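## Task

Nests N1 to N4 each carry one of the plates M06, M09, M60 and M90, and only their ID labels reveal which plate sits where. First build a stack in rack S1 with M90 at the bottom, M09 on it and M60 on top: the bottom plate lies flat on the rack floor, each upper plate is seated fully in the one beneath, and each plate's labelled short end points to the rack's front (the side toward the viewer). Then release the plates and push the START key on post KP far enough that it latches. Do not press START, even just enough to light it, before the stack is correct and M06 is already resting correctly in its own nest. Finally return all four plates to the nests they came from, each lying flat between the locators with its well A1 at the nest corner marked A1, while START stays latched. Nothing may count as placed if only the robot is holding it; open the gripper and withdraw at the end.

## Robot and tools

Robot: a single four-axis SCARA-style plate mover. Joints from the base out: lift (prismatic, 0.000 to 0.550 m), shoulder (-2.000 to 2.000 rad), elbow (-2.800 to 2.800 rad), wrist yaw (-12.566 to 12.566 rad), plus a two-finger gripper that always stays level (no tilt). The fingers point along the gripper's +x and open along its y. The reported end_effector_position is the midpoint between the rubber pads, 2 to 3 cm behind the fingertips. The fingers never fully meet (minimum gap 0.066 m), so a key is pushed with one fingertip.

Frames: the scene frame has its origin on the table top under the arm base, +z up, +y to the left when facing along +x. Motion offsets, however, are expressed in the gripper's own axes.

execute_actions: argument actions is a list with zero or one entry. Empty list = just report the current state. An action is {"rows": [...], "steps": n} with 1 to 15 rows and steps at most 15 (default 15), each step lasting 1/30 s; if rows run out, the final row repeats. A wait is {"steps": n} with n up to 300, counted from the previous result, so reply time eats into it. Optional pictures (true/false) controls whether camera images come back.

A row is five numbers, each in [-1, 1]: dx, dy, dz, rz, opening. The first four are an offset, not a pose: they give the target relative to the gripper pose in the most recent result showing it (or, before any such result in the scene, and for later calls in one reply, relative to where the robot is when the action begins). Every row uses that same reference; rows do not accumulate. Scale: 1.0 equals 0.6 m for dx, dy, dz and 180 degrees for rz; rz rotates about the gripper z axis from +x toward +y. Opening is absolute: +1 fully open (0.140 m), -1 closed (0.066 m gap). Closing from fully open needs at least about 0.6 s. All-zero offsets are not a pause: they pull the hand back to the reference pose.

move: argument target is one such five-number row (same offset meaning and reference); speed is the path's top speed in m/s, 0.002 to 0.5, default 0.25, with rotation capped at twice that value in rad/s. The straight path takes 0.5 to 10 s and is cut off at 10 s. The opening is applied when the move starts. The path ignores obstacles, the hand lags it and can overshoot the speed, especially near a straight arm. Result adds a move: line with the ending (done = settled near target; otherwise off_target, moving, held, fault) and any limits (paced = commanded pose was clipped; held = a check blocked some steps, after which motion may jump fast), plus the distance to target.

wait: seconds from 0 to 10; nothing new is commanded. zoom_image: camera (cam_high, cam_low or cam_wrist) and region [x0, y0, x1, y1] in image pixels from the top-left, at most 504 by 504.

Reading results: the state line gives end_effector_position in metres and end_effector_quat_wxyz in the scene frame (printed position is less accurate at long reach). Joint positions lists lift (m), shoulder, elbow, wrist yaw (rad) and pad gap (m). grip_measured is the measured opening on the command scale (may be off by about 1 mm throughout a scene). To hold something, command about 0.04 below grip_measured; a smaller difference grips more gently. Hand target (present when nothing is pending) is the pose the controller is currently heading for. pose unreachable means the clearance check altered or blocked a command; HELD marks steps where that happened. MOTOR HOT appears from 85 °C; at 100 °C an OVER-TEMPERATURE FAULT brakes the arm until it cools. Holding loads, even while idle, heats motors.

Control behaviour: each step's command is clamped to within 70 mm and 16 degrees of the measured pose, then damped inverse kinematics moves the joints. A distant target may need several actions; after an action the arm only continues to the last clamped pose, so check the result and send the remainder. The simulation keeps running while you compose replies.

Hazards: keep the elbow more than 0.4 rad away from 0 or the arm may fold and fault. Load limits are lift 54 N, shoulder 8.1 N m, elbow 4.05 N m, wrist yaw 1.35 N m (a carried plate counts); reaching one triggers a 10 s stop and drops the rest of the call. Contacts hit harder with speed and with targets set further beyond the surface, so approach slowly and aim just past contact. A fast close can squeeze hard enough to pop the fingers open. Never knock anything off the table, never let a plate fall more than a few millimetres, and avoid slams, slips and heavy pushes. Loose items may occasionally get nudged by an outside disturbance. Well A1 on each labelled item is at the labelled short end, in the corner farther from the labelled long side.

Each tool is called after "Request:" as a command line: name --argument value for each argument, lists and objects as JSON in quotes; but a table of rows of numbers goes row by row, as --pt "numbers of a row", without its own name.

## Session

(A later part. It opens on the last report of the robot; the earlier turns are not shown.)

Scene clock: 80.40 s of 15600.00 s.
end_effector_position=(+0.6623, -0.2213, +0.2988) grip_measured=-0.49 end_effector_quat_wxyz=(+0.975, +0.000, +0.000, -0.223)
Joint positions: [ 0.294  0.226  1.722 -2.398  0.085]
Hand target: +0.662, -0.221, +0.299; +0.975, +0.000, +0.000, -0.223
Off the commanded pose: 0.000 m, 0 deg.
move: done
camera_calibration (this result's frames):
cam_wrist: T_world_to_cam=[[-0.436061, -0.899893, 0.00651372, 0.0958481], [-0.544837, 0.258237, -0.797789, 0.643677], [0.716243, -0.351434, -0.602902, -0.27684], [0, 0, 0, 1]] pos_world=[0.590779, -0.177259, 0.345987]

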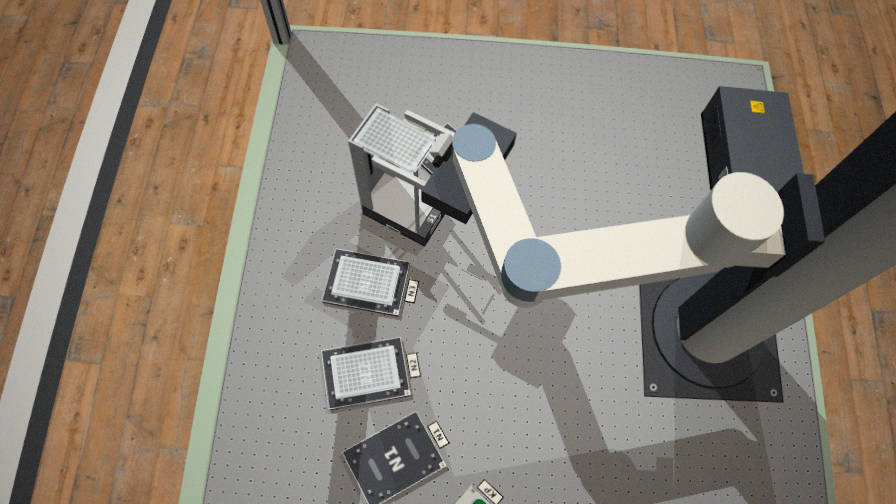

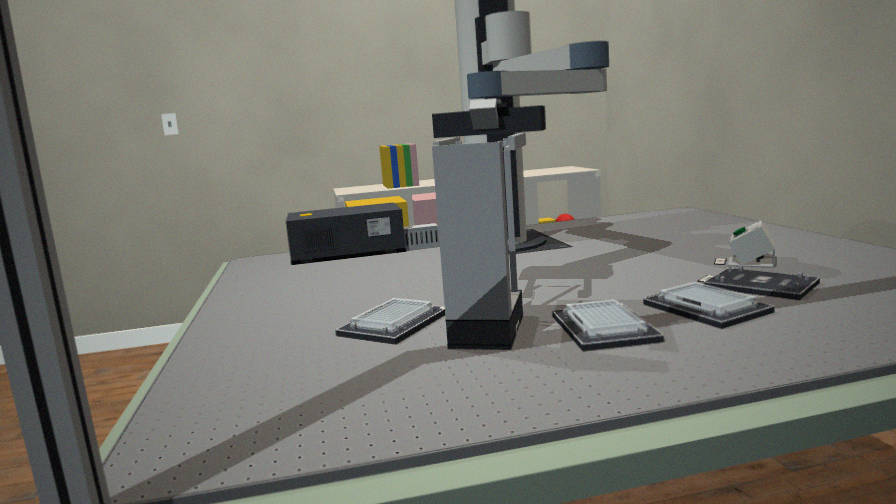

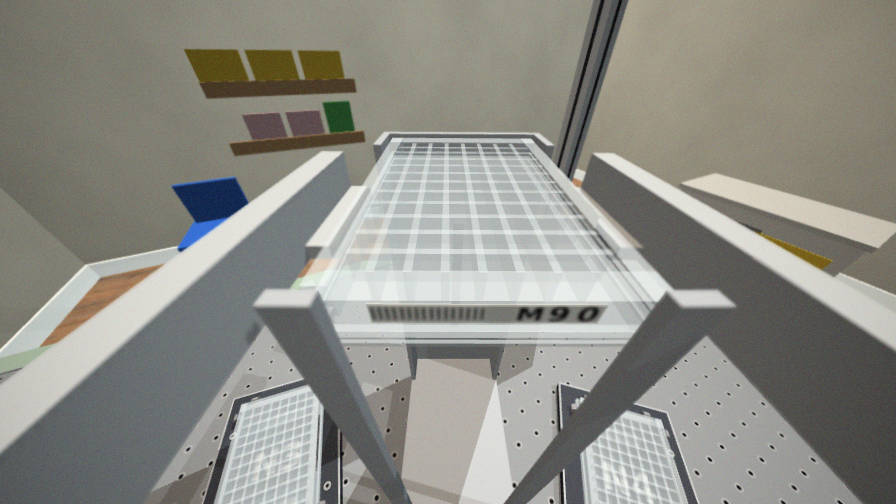

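Down to 0.076, then check.

Request:
move --target '[0,0,-0.3713,0,-0.55]' --speed 0.08

Request:
move --target '[0,0,-0.009,0,-0.55]' --speed 0.006

Scene clock: 86.37 s of 15600.00 s.
end_effector_position=(+0.6623, -0.2213, +0.0759) grip_measured=-0.49 end_effector_quat_wxyz=(+0.975, +0.000, +0.000, -0.223)
Joint positions: [ 0.071  0.226  1.722 -2.398  0.085]
Hand target: +0.662, -0.221, +0.076; +0.975, +0.000, +0.000, -0.223
Off the commanded pose: 0.000 m, 0 deg.
move: done
camera_calibration (this result's frames):
cam_wrist: T_world_to_cam=[[-0.4361, -0.899875, 0.00651372, 0.0973172], [-0.544826, 0.25826, -0.797789, 0.465882], [0.716228, -0.351464, -0.602902, -0.411192], [0, 0, 0, 1]] pos_world=[0.590772, -0.177265, 0.123133]

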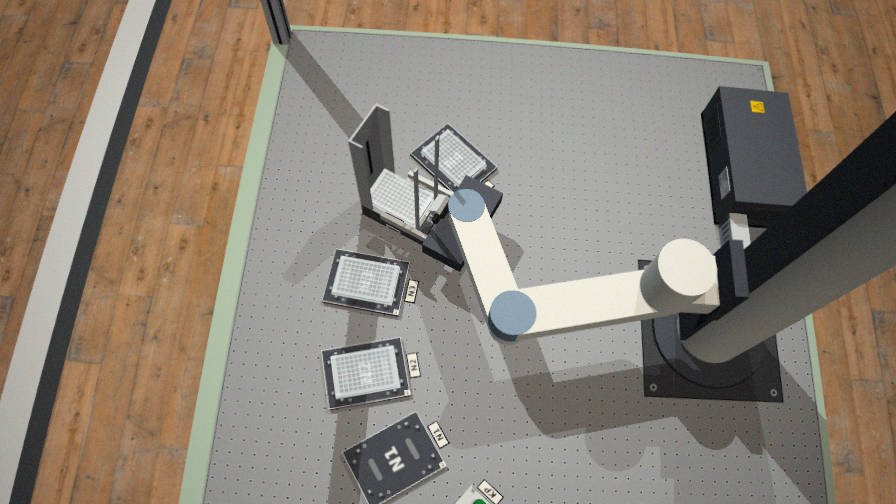

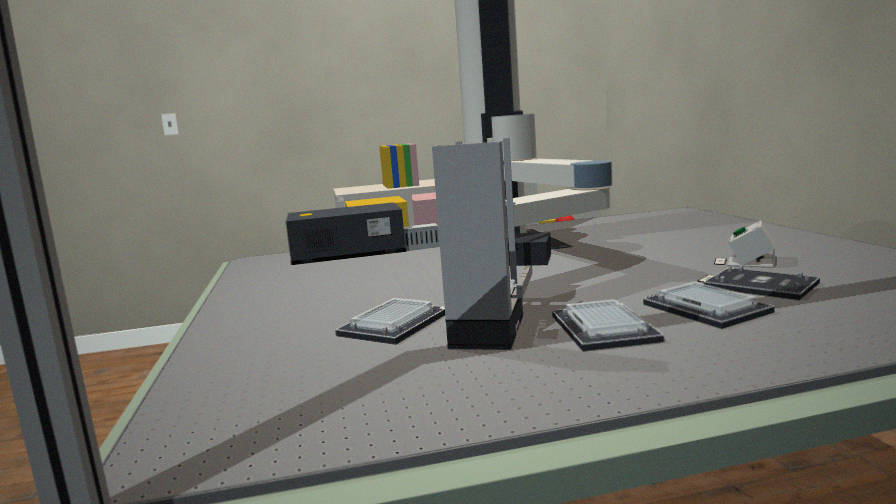

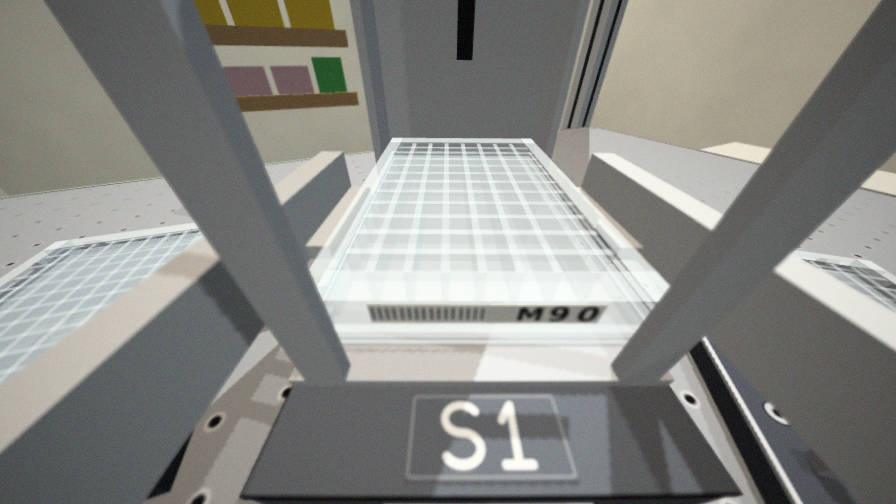

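Scene clock: 87.50 s of 15600.00 s.
end_effector_position=(+0.6623, -0.2213, +0.0705) grip_measured=-0.49 end_effector_quat_wxyz=(+0.975, +0.000, +0.000, -0.223)
Joint positions: [ 0.066  0.226  1.722 -2.398  0.085]
Hand target: +0.662, -0.221, +0.071; +0.975, +0.000, +0.000, -0.223
Off the commanded pose: 0.000 m, 0 deg.
move: done
camera_calibration (this result's frames):
cam_wrist: T_world_to_cam=[[-0.436099, -0.899875, 0.00651372, 0.0973517], [-0.544826, 0.258259, -0.797789, 0.461588], [0.716228, -0.351463, -0.602902, -0.414438], [0, 0, 0, 1]] pos_world=[0.590772, -0.177265, 0.11775]

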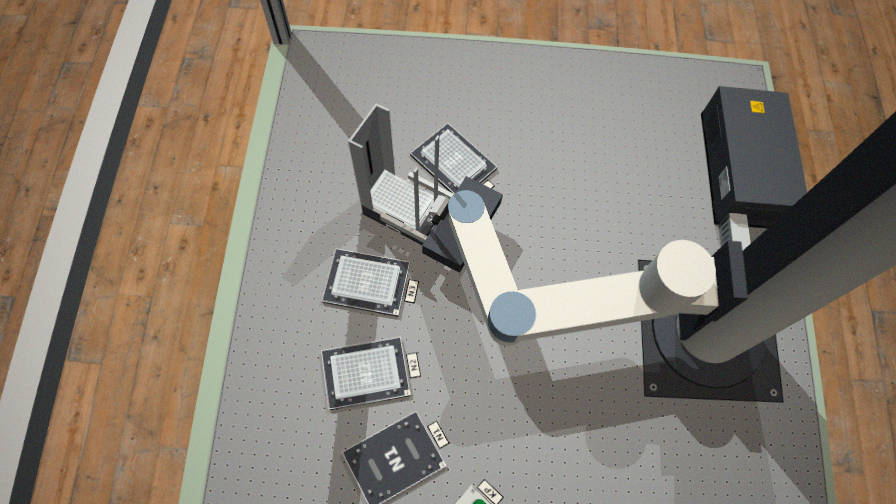

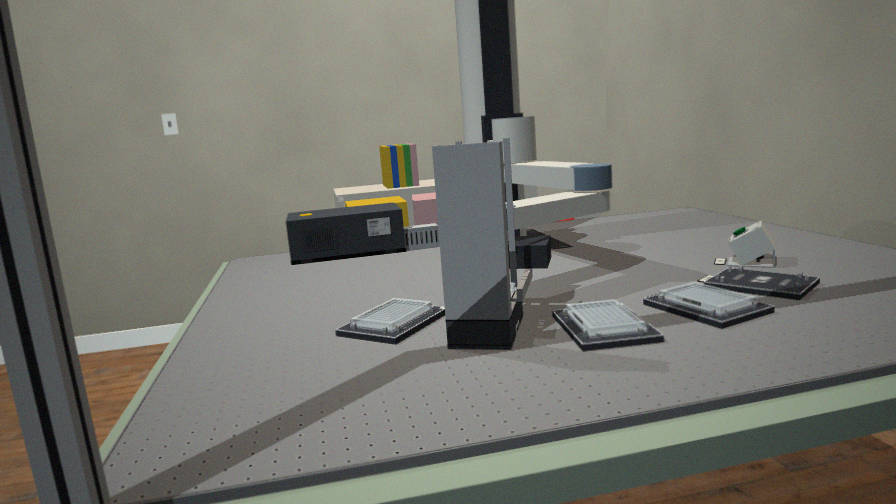

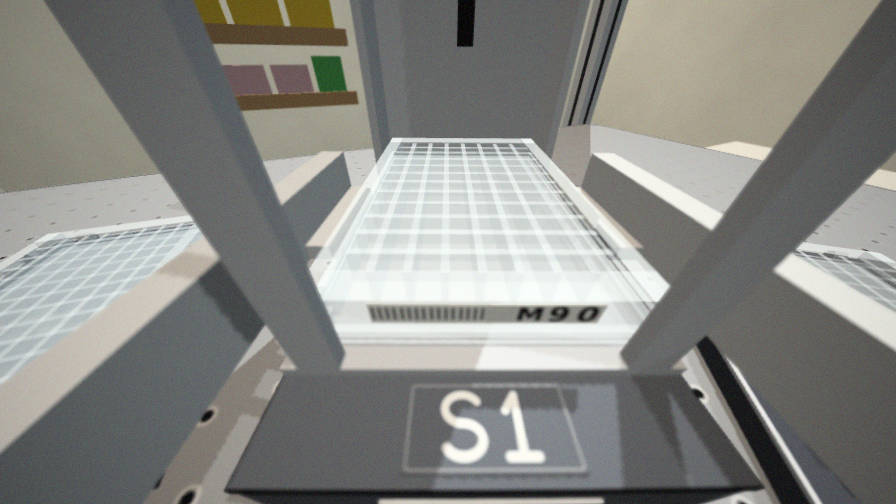

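Request:
move --target '[0,0,-0.0025,0,-0.55]' --speed 0.004

Request:
move --target '[0,0,0,0,0.2]'

Request:
move --target '[-0.22,0,0,0,0.2]' --speed 0.15

Scene clock: 91.73 s of 15600.00 s.
end_effector_position=(+0.6623, -0.2213, +0.0691) grip_measured=-0.49 end_effector_quat_wxyz=(+0.975, +0.000, +0.000, -0.223)
Joint positions: [ 0.064  0.226  1.722 -2.398  0.085]
Hand target: +0.662, -0.221, +0.069; +0.975, +0.000, +0.000, -0.223
Off the commanded pose: 0.000 m, 0 deg.
After step 90, 0.53 s passed at rest.
move: done
camera_calibration (this result's frames):
cam_wrist: T_world_to_cam=[[-0.436098, -0.899876, 0.00651372, 0.097361], [-0.544826, 0.258259, -0.797789, 0.460417], [0.716228, -0.351463, -0.602902, -0.415323], [0, 0, 0, 1]] pos_world=[0.590772, -0.177265, 0.116283]

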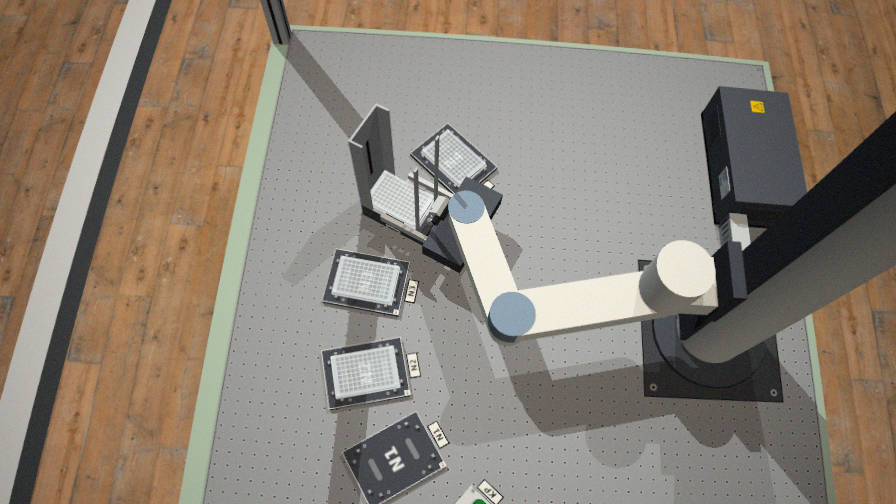

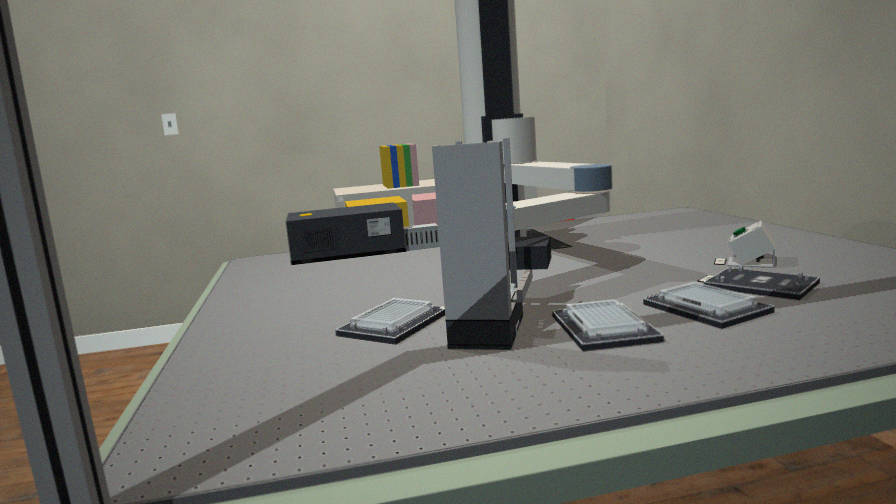

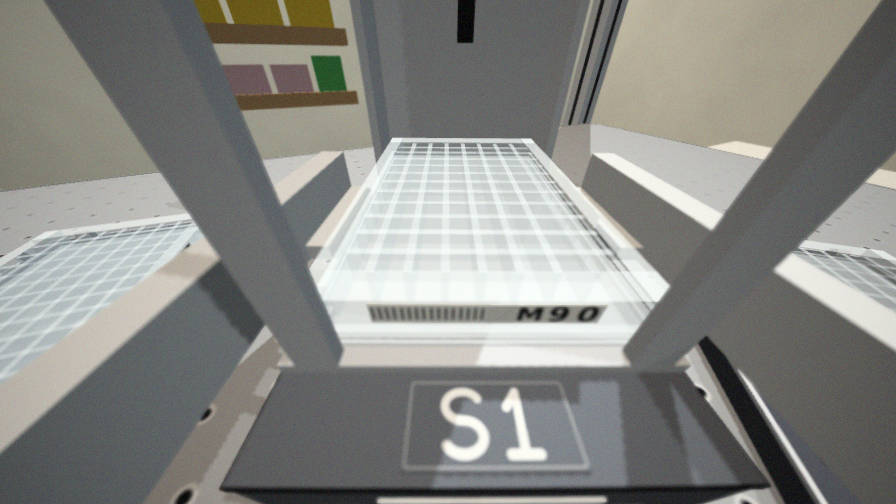

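Scene clock: 92.23 s of 15600.00 s.
end_effector_position=(+0.6623, -0.2213, +0.0691) grip_measured=+0.20 end_effector_quat_wxyz=(+0.975, +0.000, +0.000, -0.223)
Joint positions: [ 0.064  0.226  1.722 -2.398  0.11 ]
Hand target: +0.662, -0.221, +0.069; +0.975, +0.000, +0.000, -0.223
Off the commanded pose: 0.000 m, 0 deg.
move: done
camera_calibration (this result's frames):
cam_wrist: T_world_to_cam=[[-0.4361, -0.899874, 0.00651372, 0.0973626], [-0.544825, 0.25826, -0.797789, 0.460417], [0.716227, -0.351465, -0.602902, -0.415323], [0, 0, 0, 1]] pos_world=[0.590772, -0.177265, 0.116283]

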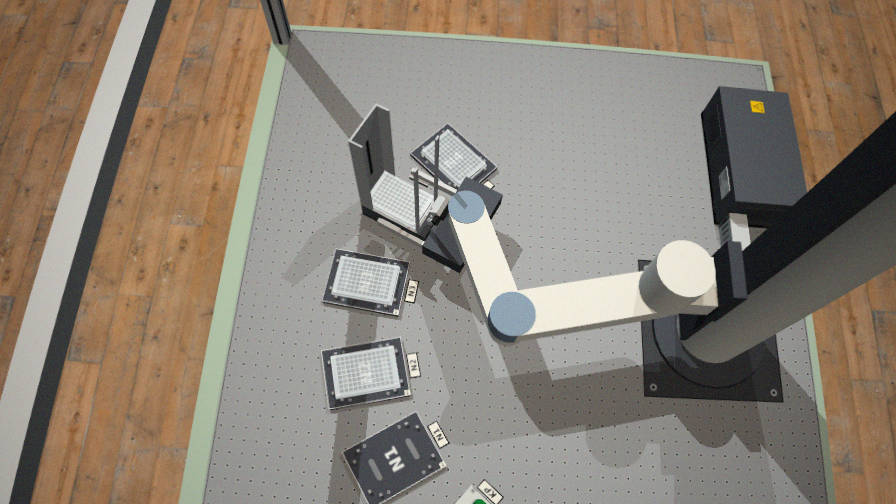

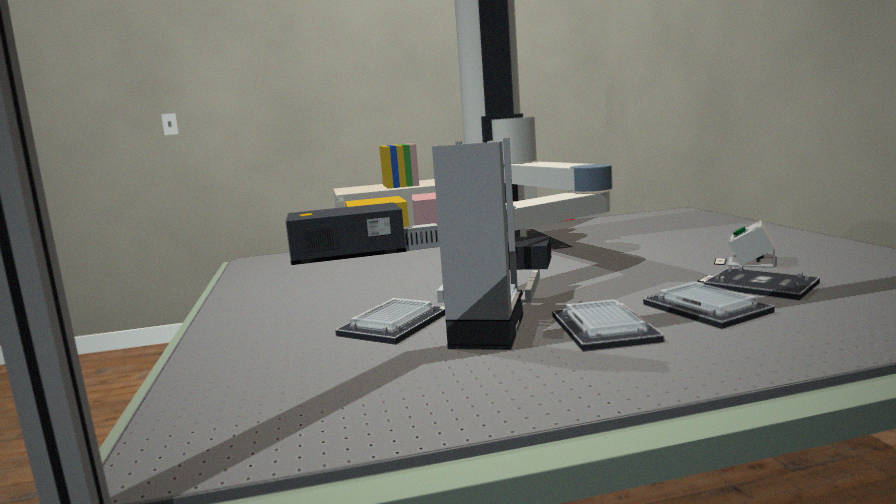

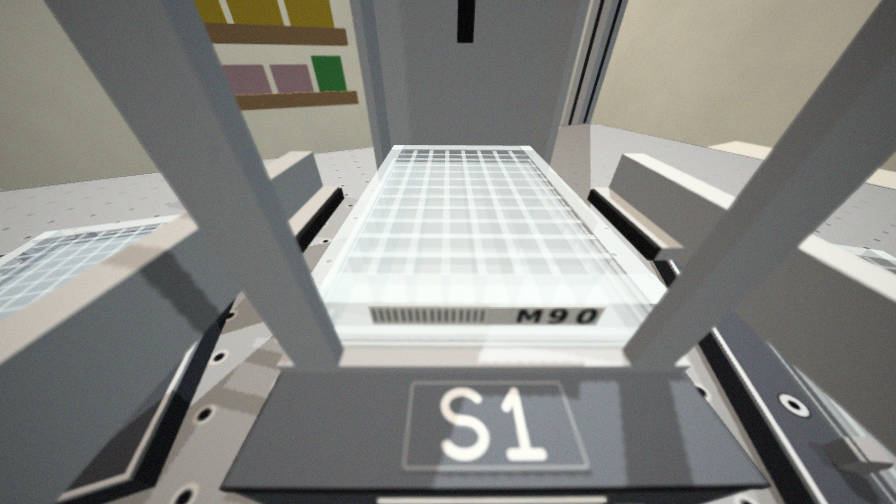

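Scene clock: 93.47 s of 15600.00 s.
end_effector_position=(+0.5434, -0.1639, +0.0691) grip_measured=+0.20 end_effector_quat_wxyz=(+0.975, +0.000, +0.000, -0.223)
Joint positions: [ 0.064  0.512  1.052 -2.014  0.11 ]
Hand target: +0.543, -0.164, +0.069; +0.975, +0.000, +0.000, -0.223
Off the commanded pose: 0.000 m, 0 deg.
move: done
camera_calibration (this result's frames):
cam_wrist: T_world_to_cam=[[-0.436299, -0.899778, 0.00651372, 0.0972897], [-0.544768, 0.258381, -0.797789, 0.380806], [0.71615, -0.351623, -0.602902, -0.309984], [0, 0, 0, 1]] pos_world=[0.471894, -0.119851, 0.116279]

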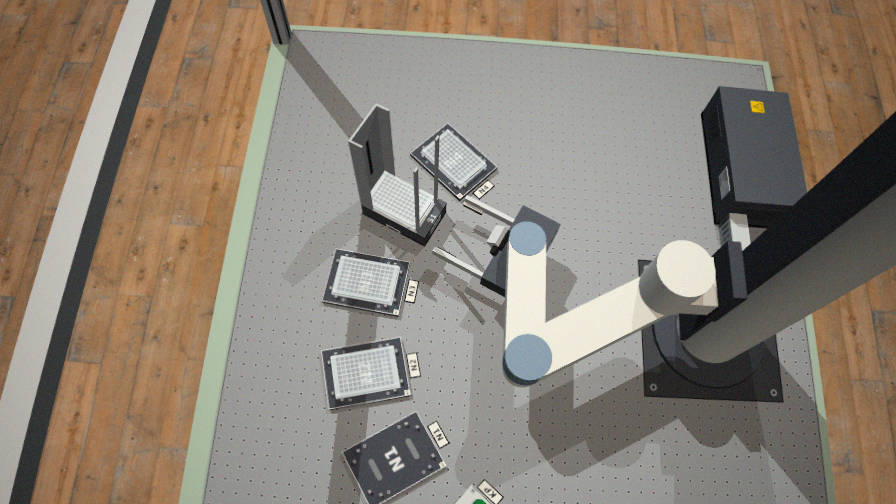

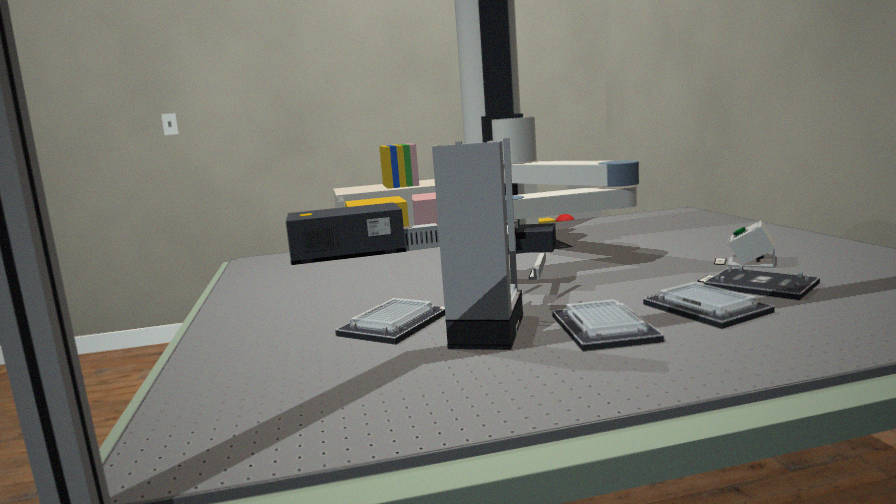

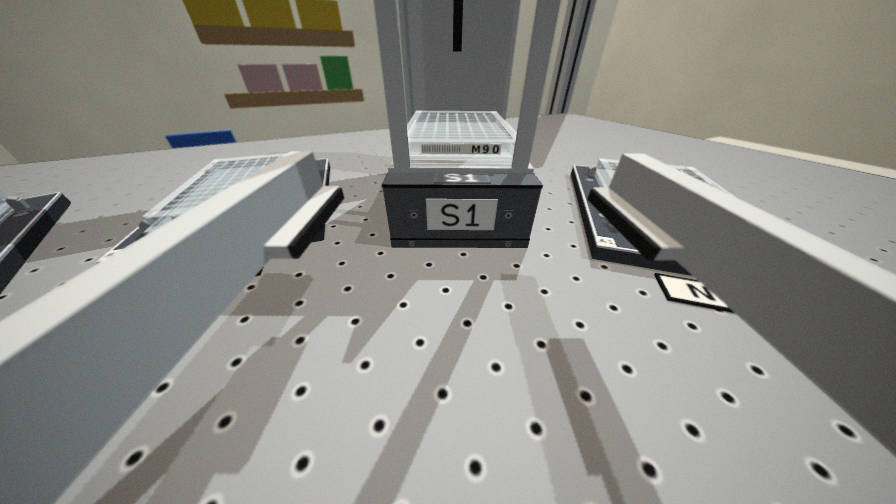

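Request:
move --target '[-0.042,0.228,0.006,0.0878,0]'

Request:
move --target '[0.228,0.003,0,0,0]'

Scene clock: 98.27 s of 15600.00 s.
end_effector_position=(+0.5803, -0.0296, +0.0726) grip_measured=+0.00 end_effector_quat_wxyz=(+0.996, +0.000, +0.000, -0.087)
Joint positions: [ 0.068  0.887  1.071 -2.131  0.103]
Hand target: +0.580, -0.030, +0.073; +0.996, +0.000, +0.000, -0.087
Off the commanded pose: 0.000 m, 0 deg.
After step 90, 0.87 s passed at rest.
move: done
camera_calibration (this result's frames):
cam_wrist: T_world_to_cam=[[-0.174193, -0.98469, 0.00651372, 0.079593], [-0.594602, 0.0999087, -0.797789, 0.39327], [0.784924, -0.142842, -0.602902, -0.320775], [0, 0, 0, 1]] pos_world=[0.499487, -0.00673689, 0.119832]

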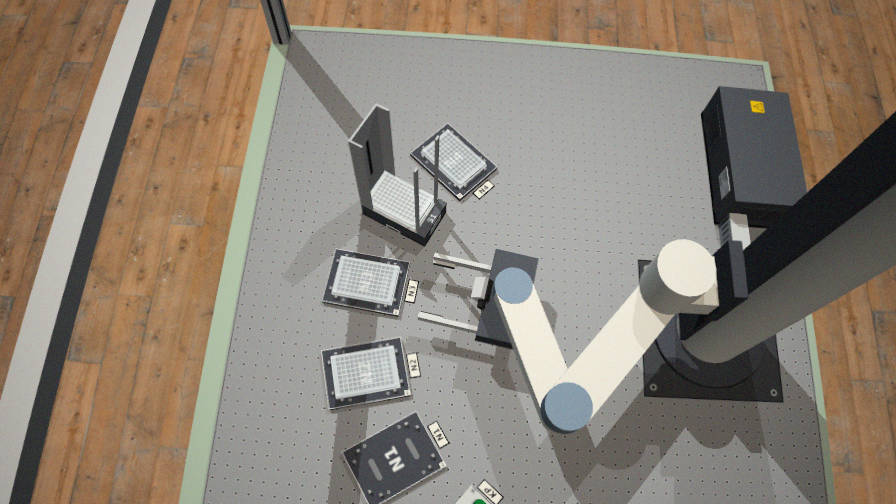

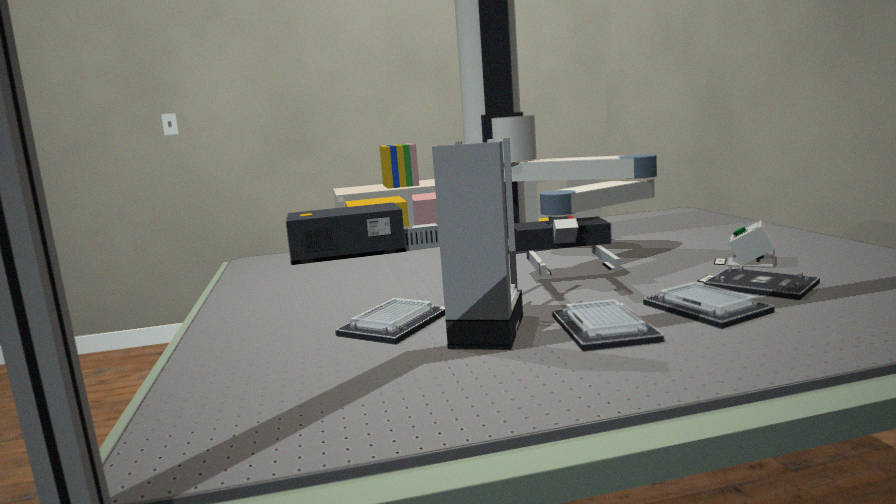

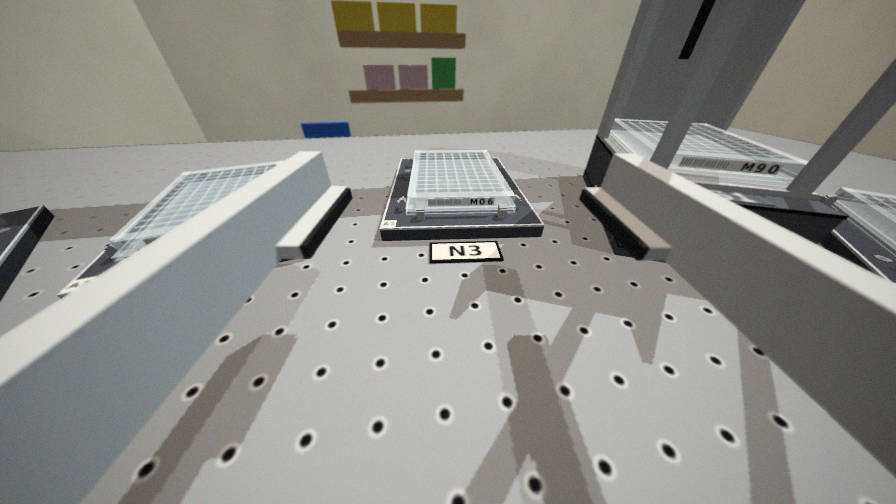

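Scene clock: 99.27 s of 15600.00 s.
end_effector_position=(+0.7153, -0.0515, +0.0726) grip_measured=+0.00 end_effector_quat_wxyz=(+0.996, +0.000, +0.000, -0.087)
Joint positions: [ 0.068  0.555  1.771 -2.5    0.103]
Hand target: +0.715, -0.051, +0.073; +0.996, +0.000, +0.000, -0.087
Off the commanded pose: 0.000 m, 0 deg.
move: done
camera_calibration (this result's frames):
cam_wrist: T_world_to_cam=[[-0.174122, -0.984703, 0.00651372, 0.0814721], [-0.594609, 0.0998656, -0.797789, 0.475769], [0.784934, -0.142786, -0.602902, -0.429905], [0, 0, 0, 1]] pos_world=[0.63453, -0.0286715, 0.119842]

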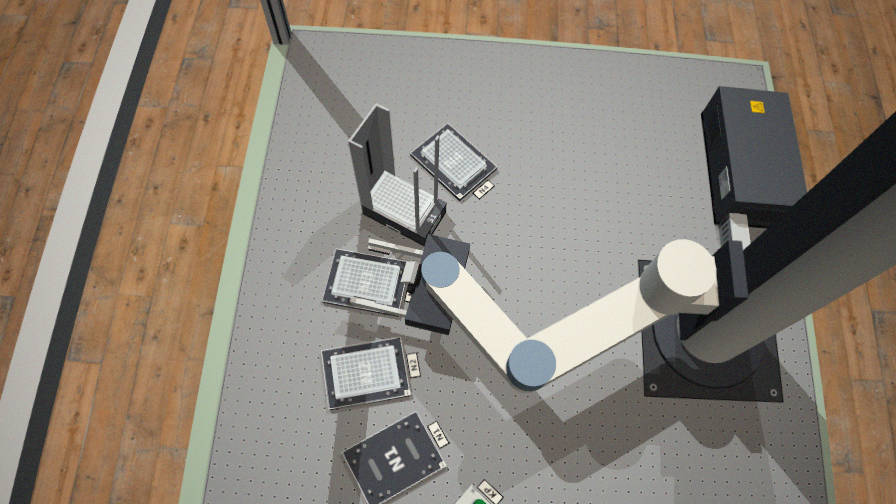

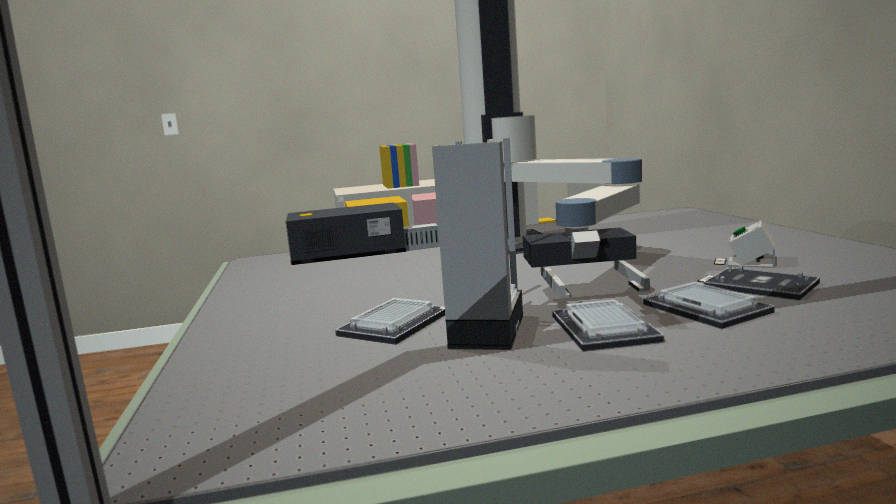

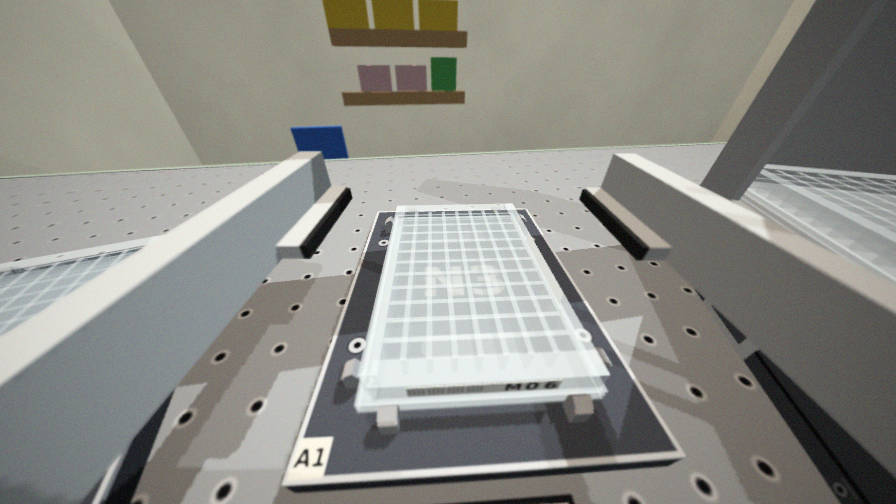

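Request:
move --target '[-0.25,0,0,0,0]'

Request:
move --target '[-0.1,-0.398,0,-0.1667,0]'

Scene clock: 110.00 s of 15600.00 s.
end_effector_position=(+0.5676, -0.0256, +0.0726) grip_measured=+0.00 end_effector_quat_wxyz=(+0.996, +0.000, +0.000, -0.087)
Joint positions: [ 0.068  0.921  1.013 -2.109  0.103]
Hand target: +0.568, -0.026, +0.073; +0.996, +0.000, +0.000, -0.087
Off the commanded pose: 0.000 m, 0 deg.
After step 90, 6.73 s passed at rest.
move: done
camera_calibration (this result's frames):
cam_wrist: T_world_to_cam=[[-0.174262, -0.984678, 0.00651372, 0.0813595], [-0.594595, 0.0999503, -0.797789, 0.385302], [0.784914, -0.142897, -0.602902, -0.310215], [0, 0, 0, 1]] pos_world=[0.486769, -0.00272711, 0.11983]

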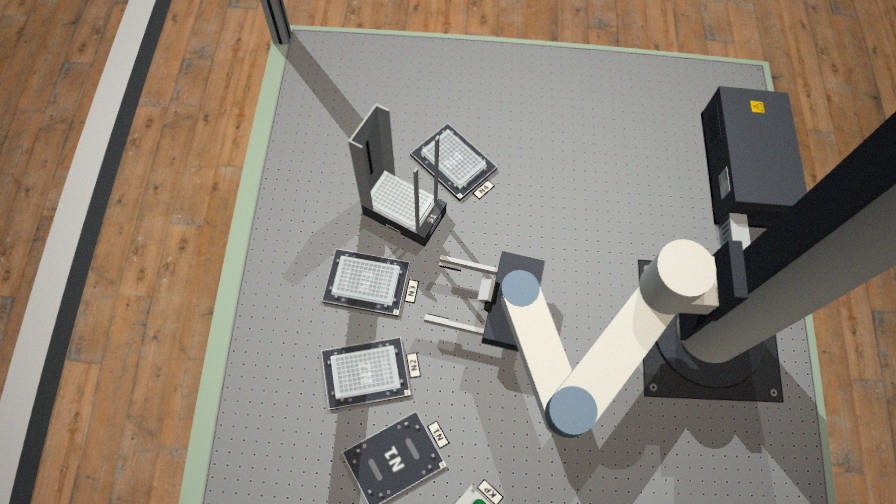

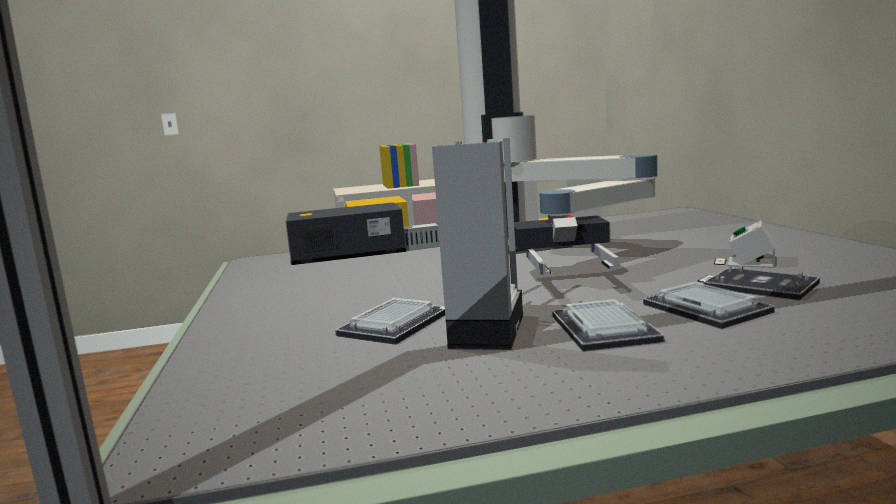

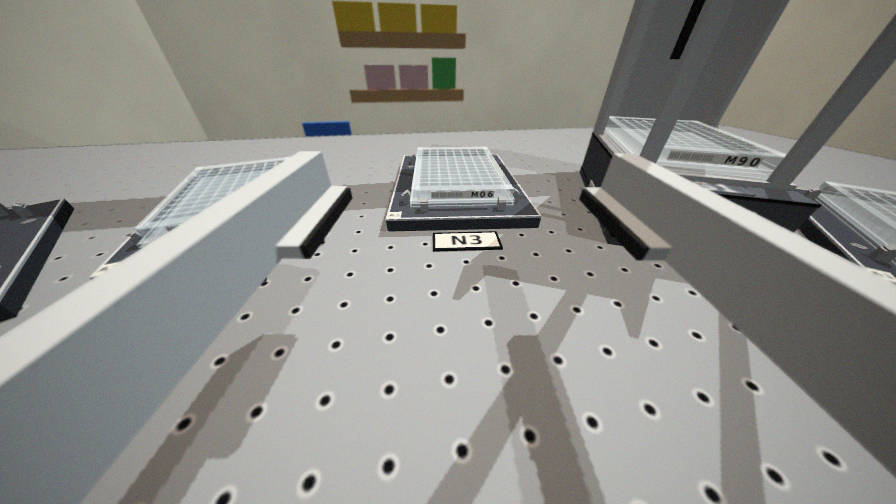

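Scene clock: 111.47 s of 15600.00 s.
end_effector_position=(+0.4671, -0.2505, +0.0726) grip_measured=+0.00 end_effector_quat_wxyz=(+0.940, +0.000, +0.000, -0.342)
Joint positions: [ 0.068  0.226  0.969 -1.893  0.103]
Hand target: +0.467, -0.250, +0.073; +0.940, +0.000, +0.000, -0.342
Off the commanded pose: 0.000 m, 0 deg.
move: done
camera_calibration (this result's frames):
cam_wrist: T_world_to_cam=[[-0.643477, -0.765438, 0.00651372, 0.116472], [-0.464848, 0.383992, -0.797789, 0.358572], [0.608156, -0.516386, -0.602902, -0.274467], [0, 0, 0, 1]] pos_world=[0.408547, -0.190268, 0.11983]

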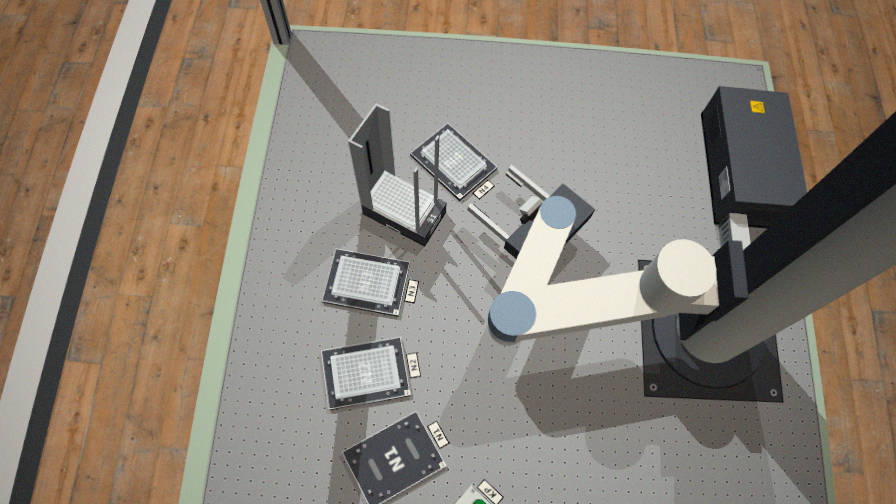

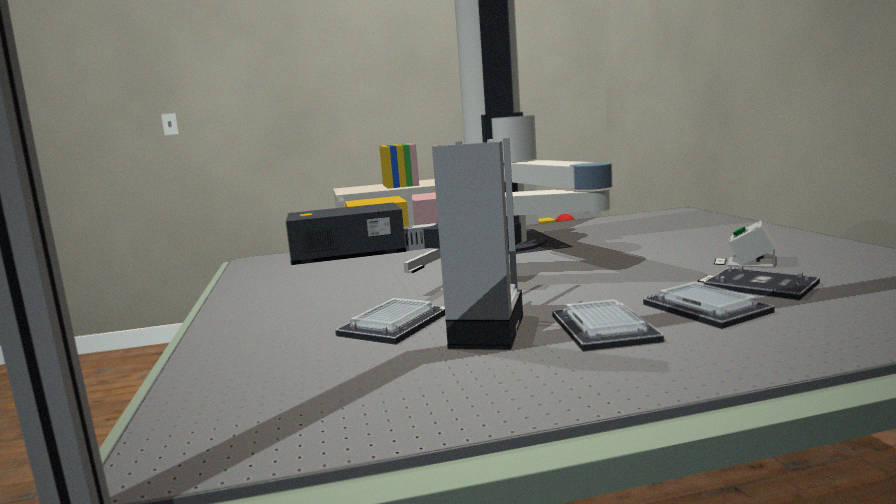

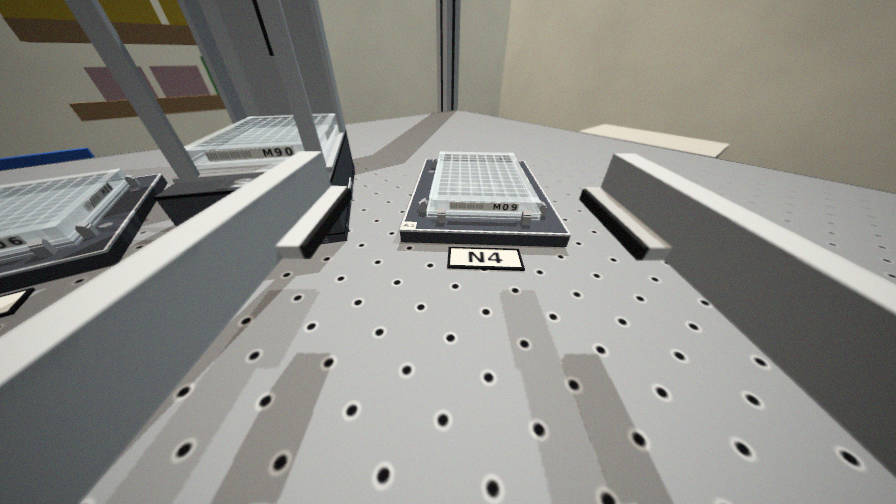

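Request:
move --target '[0.215,-0.034,0,-0.015,0]' --speed 0.15

Scene clock: 115.03 s of 15600.00 s.
end_effector_position=(+0.5529, -0.3490, +0.0726) grip_measured=+0.00 end_effector_quat_wxyz=(+0.931, +0.000, +0.000, -0.364)
Joint positions: [ 0.068 -0.05   1.602 -2.296  0.103]
Hand target: +0.553, -0.349, +0.073; +0.931, +0.000, +0.000, -0.364
Off the commanded pose: 0.000 m, 0 deg.
move: done
camera_calibration (this result's frames):
cam_wrist: T_world_to_cam=[[-0.678683, -0.734403, 0.00651372, 0.126539], [-0.446319, 0.40538, -0.797789, 0.433489], [0.583258, -0.544353, -0.602902, -0.373481], [0, 0, 0, 1]] pos_world=[0.497189, -0.286103, 0.119836]

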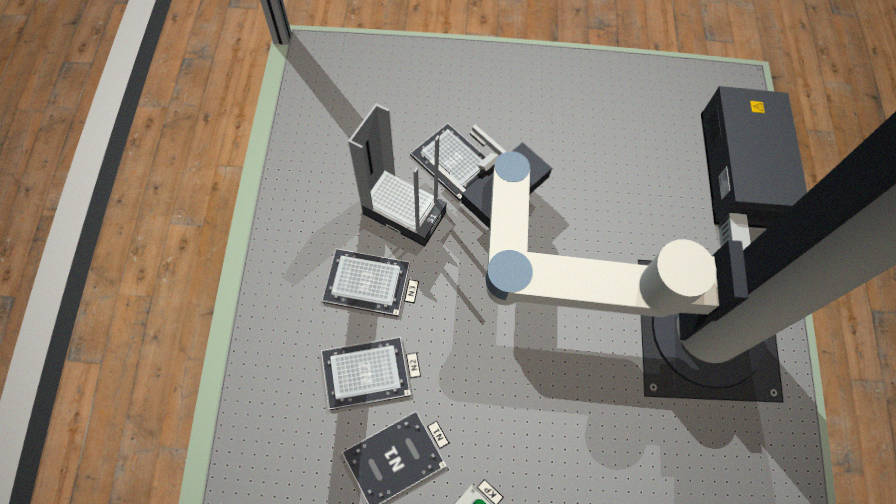

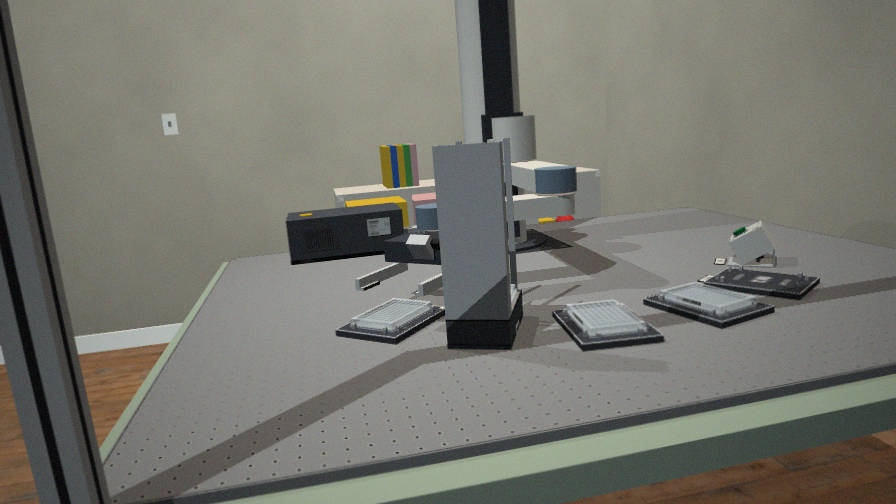

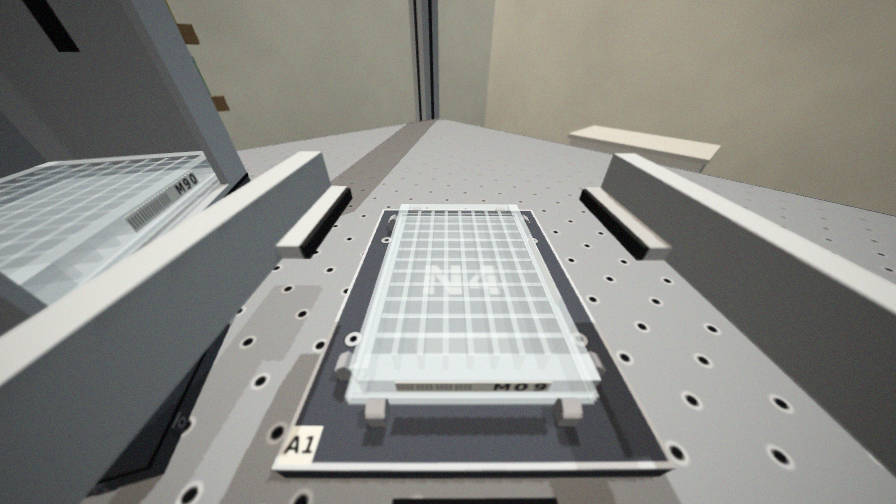

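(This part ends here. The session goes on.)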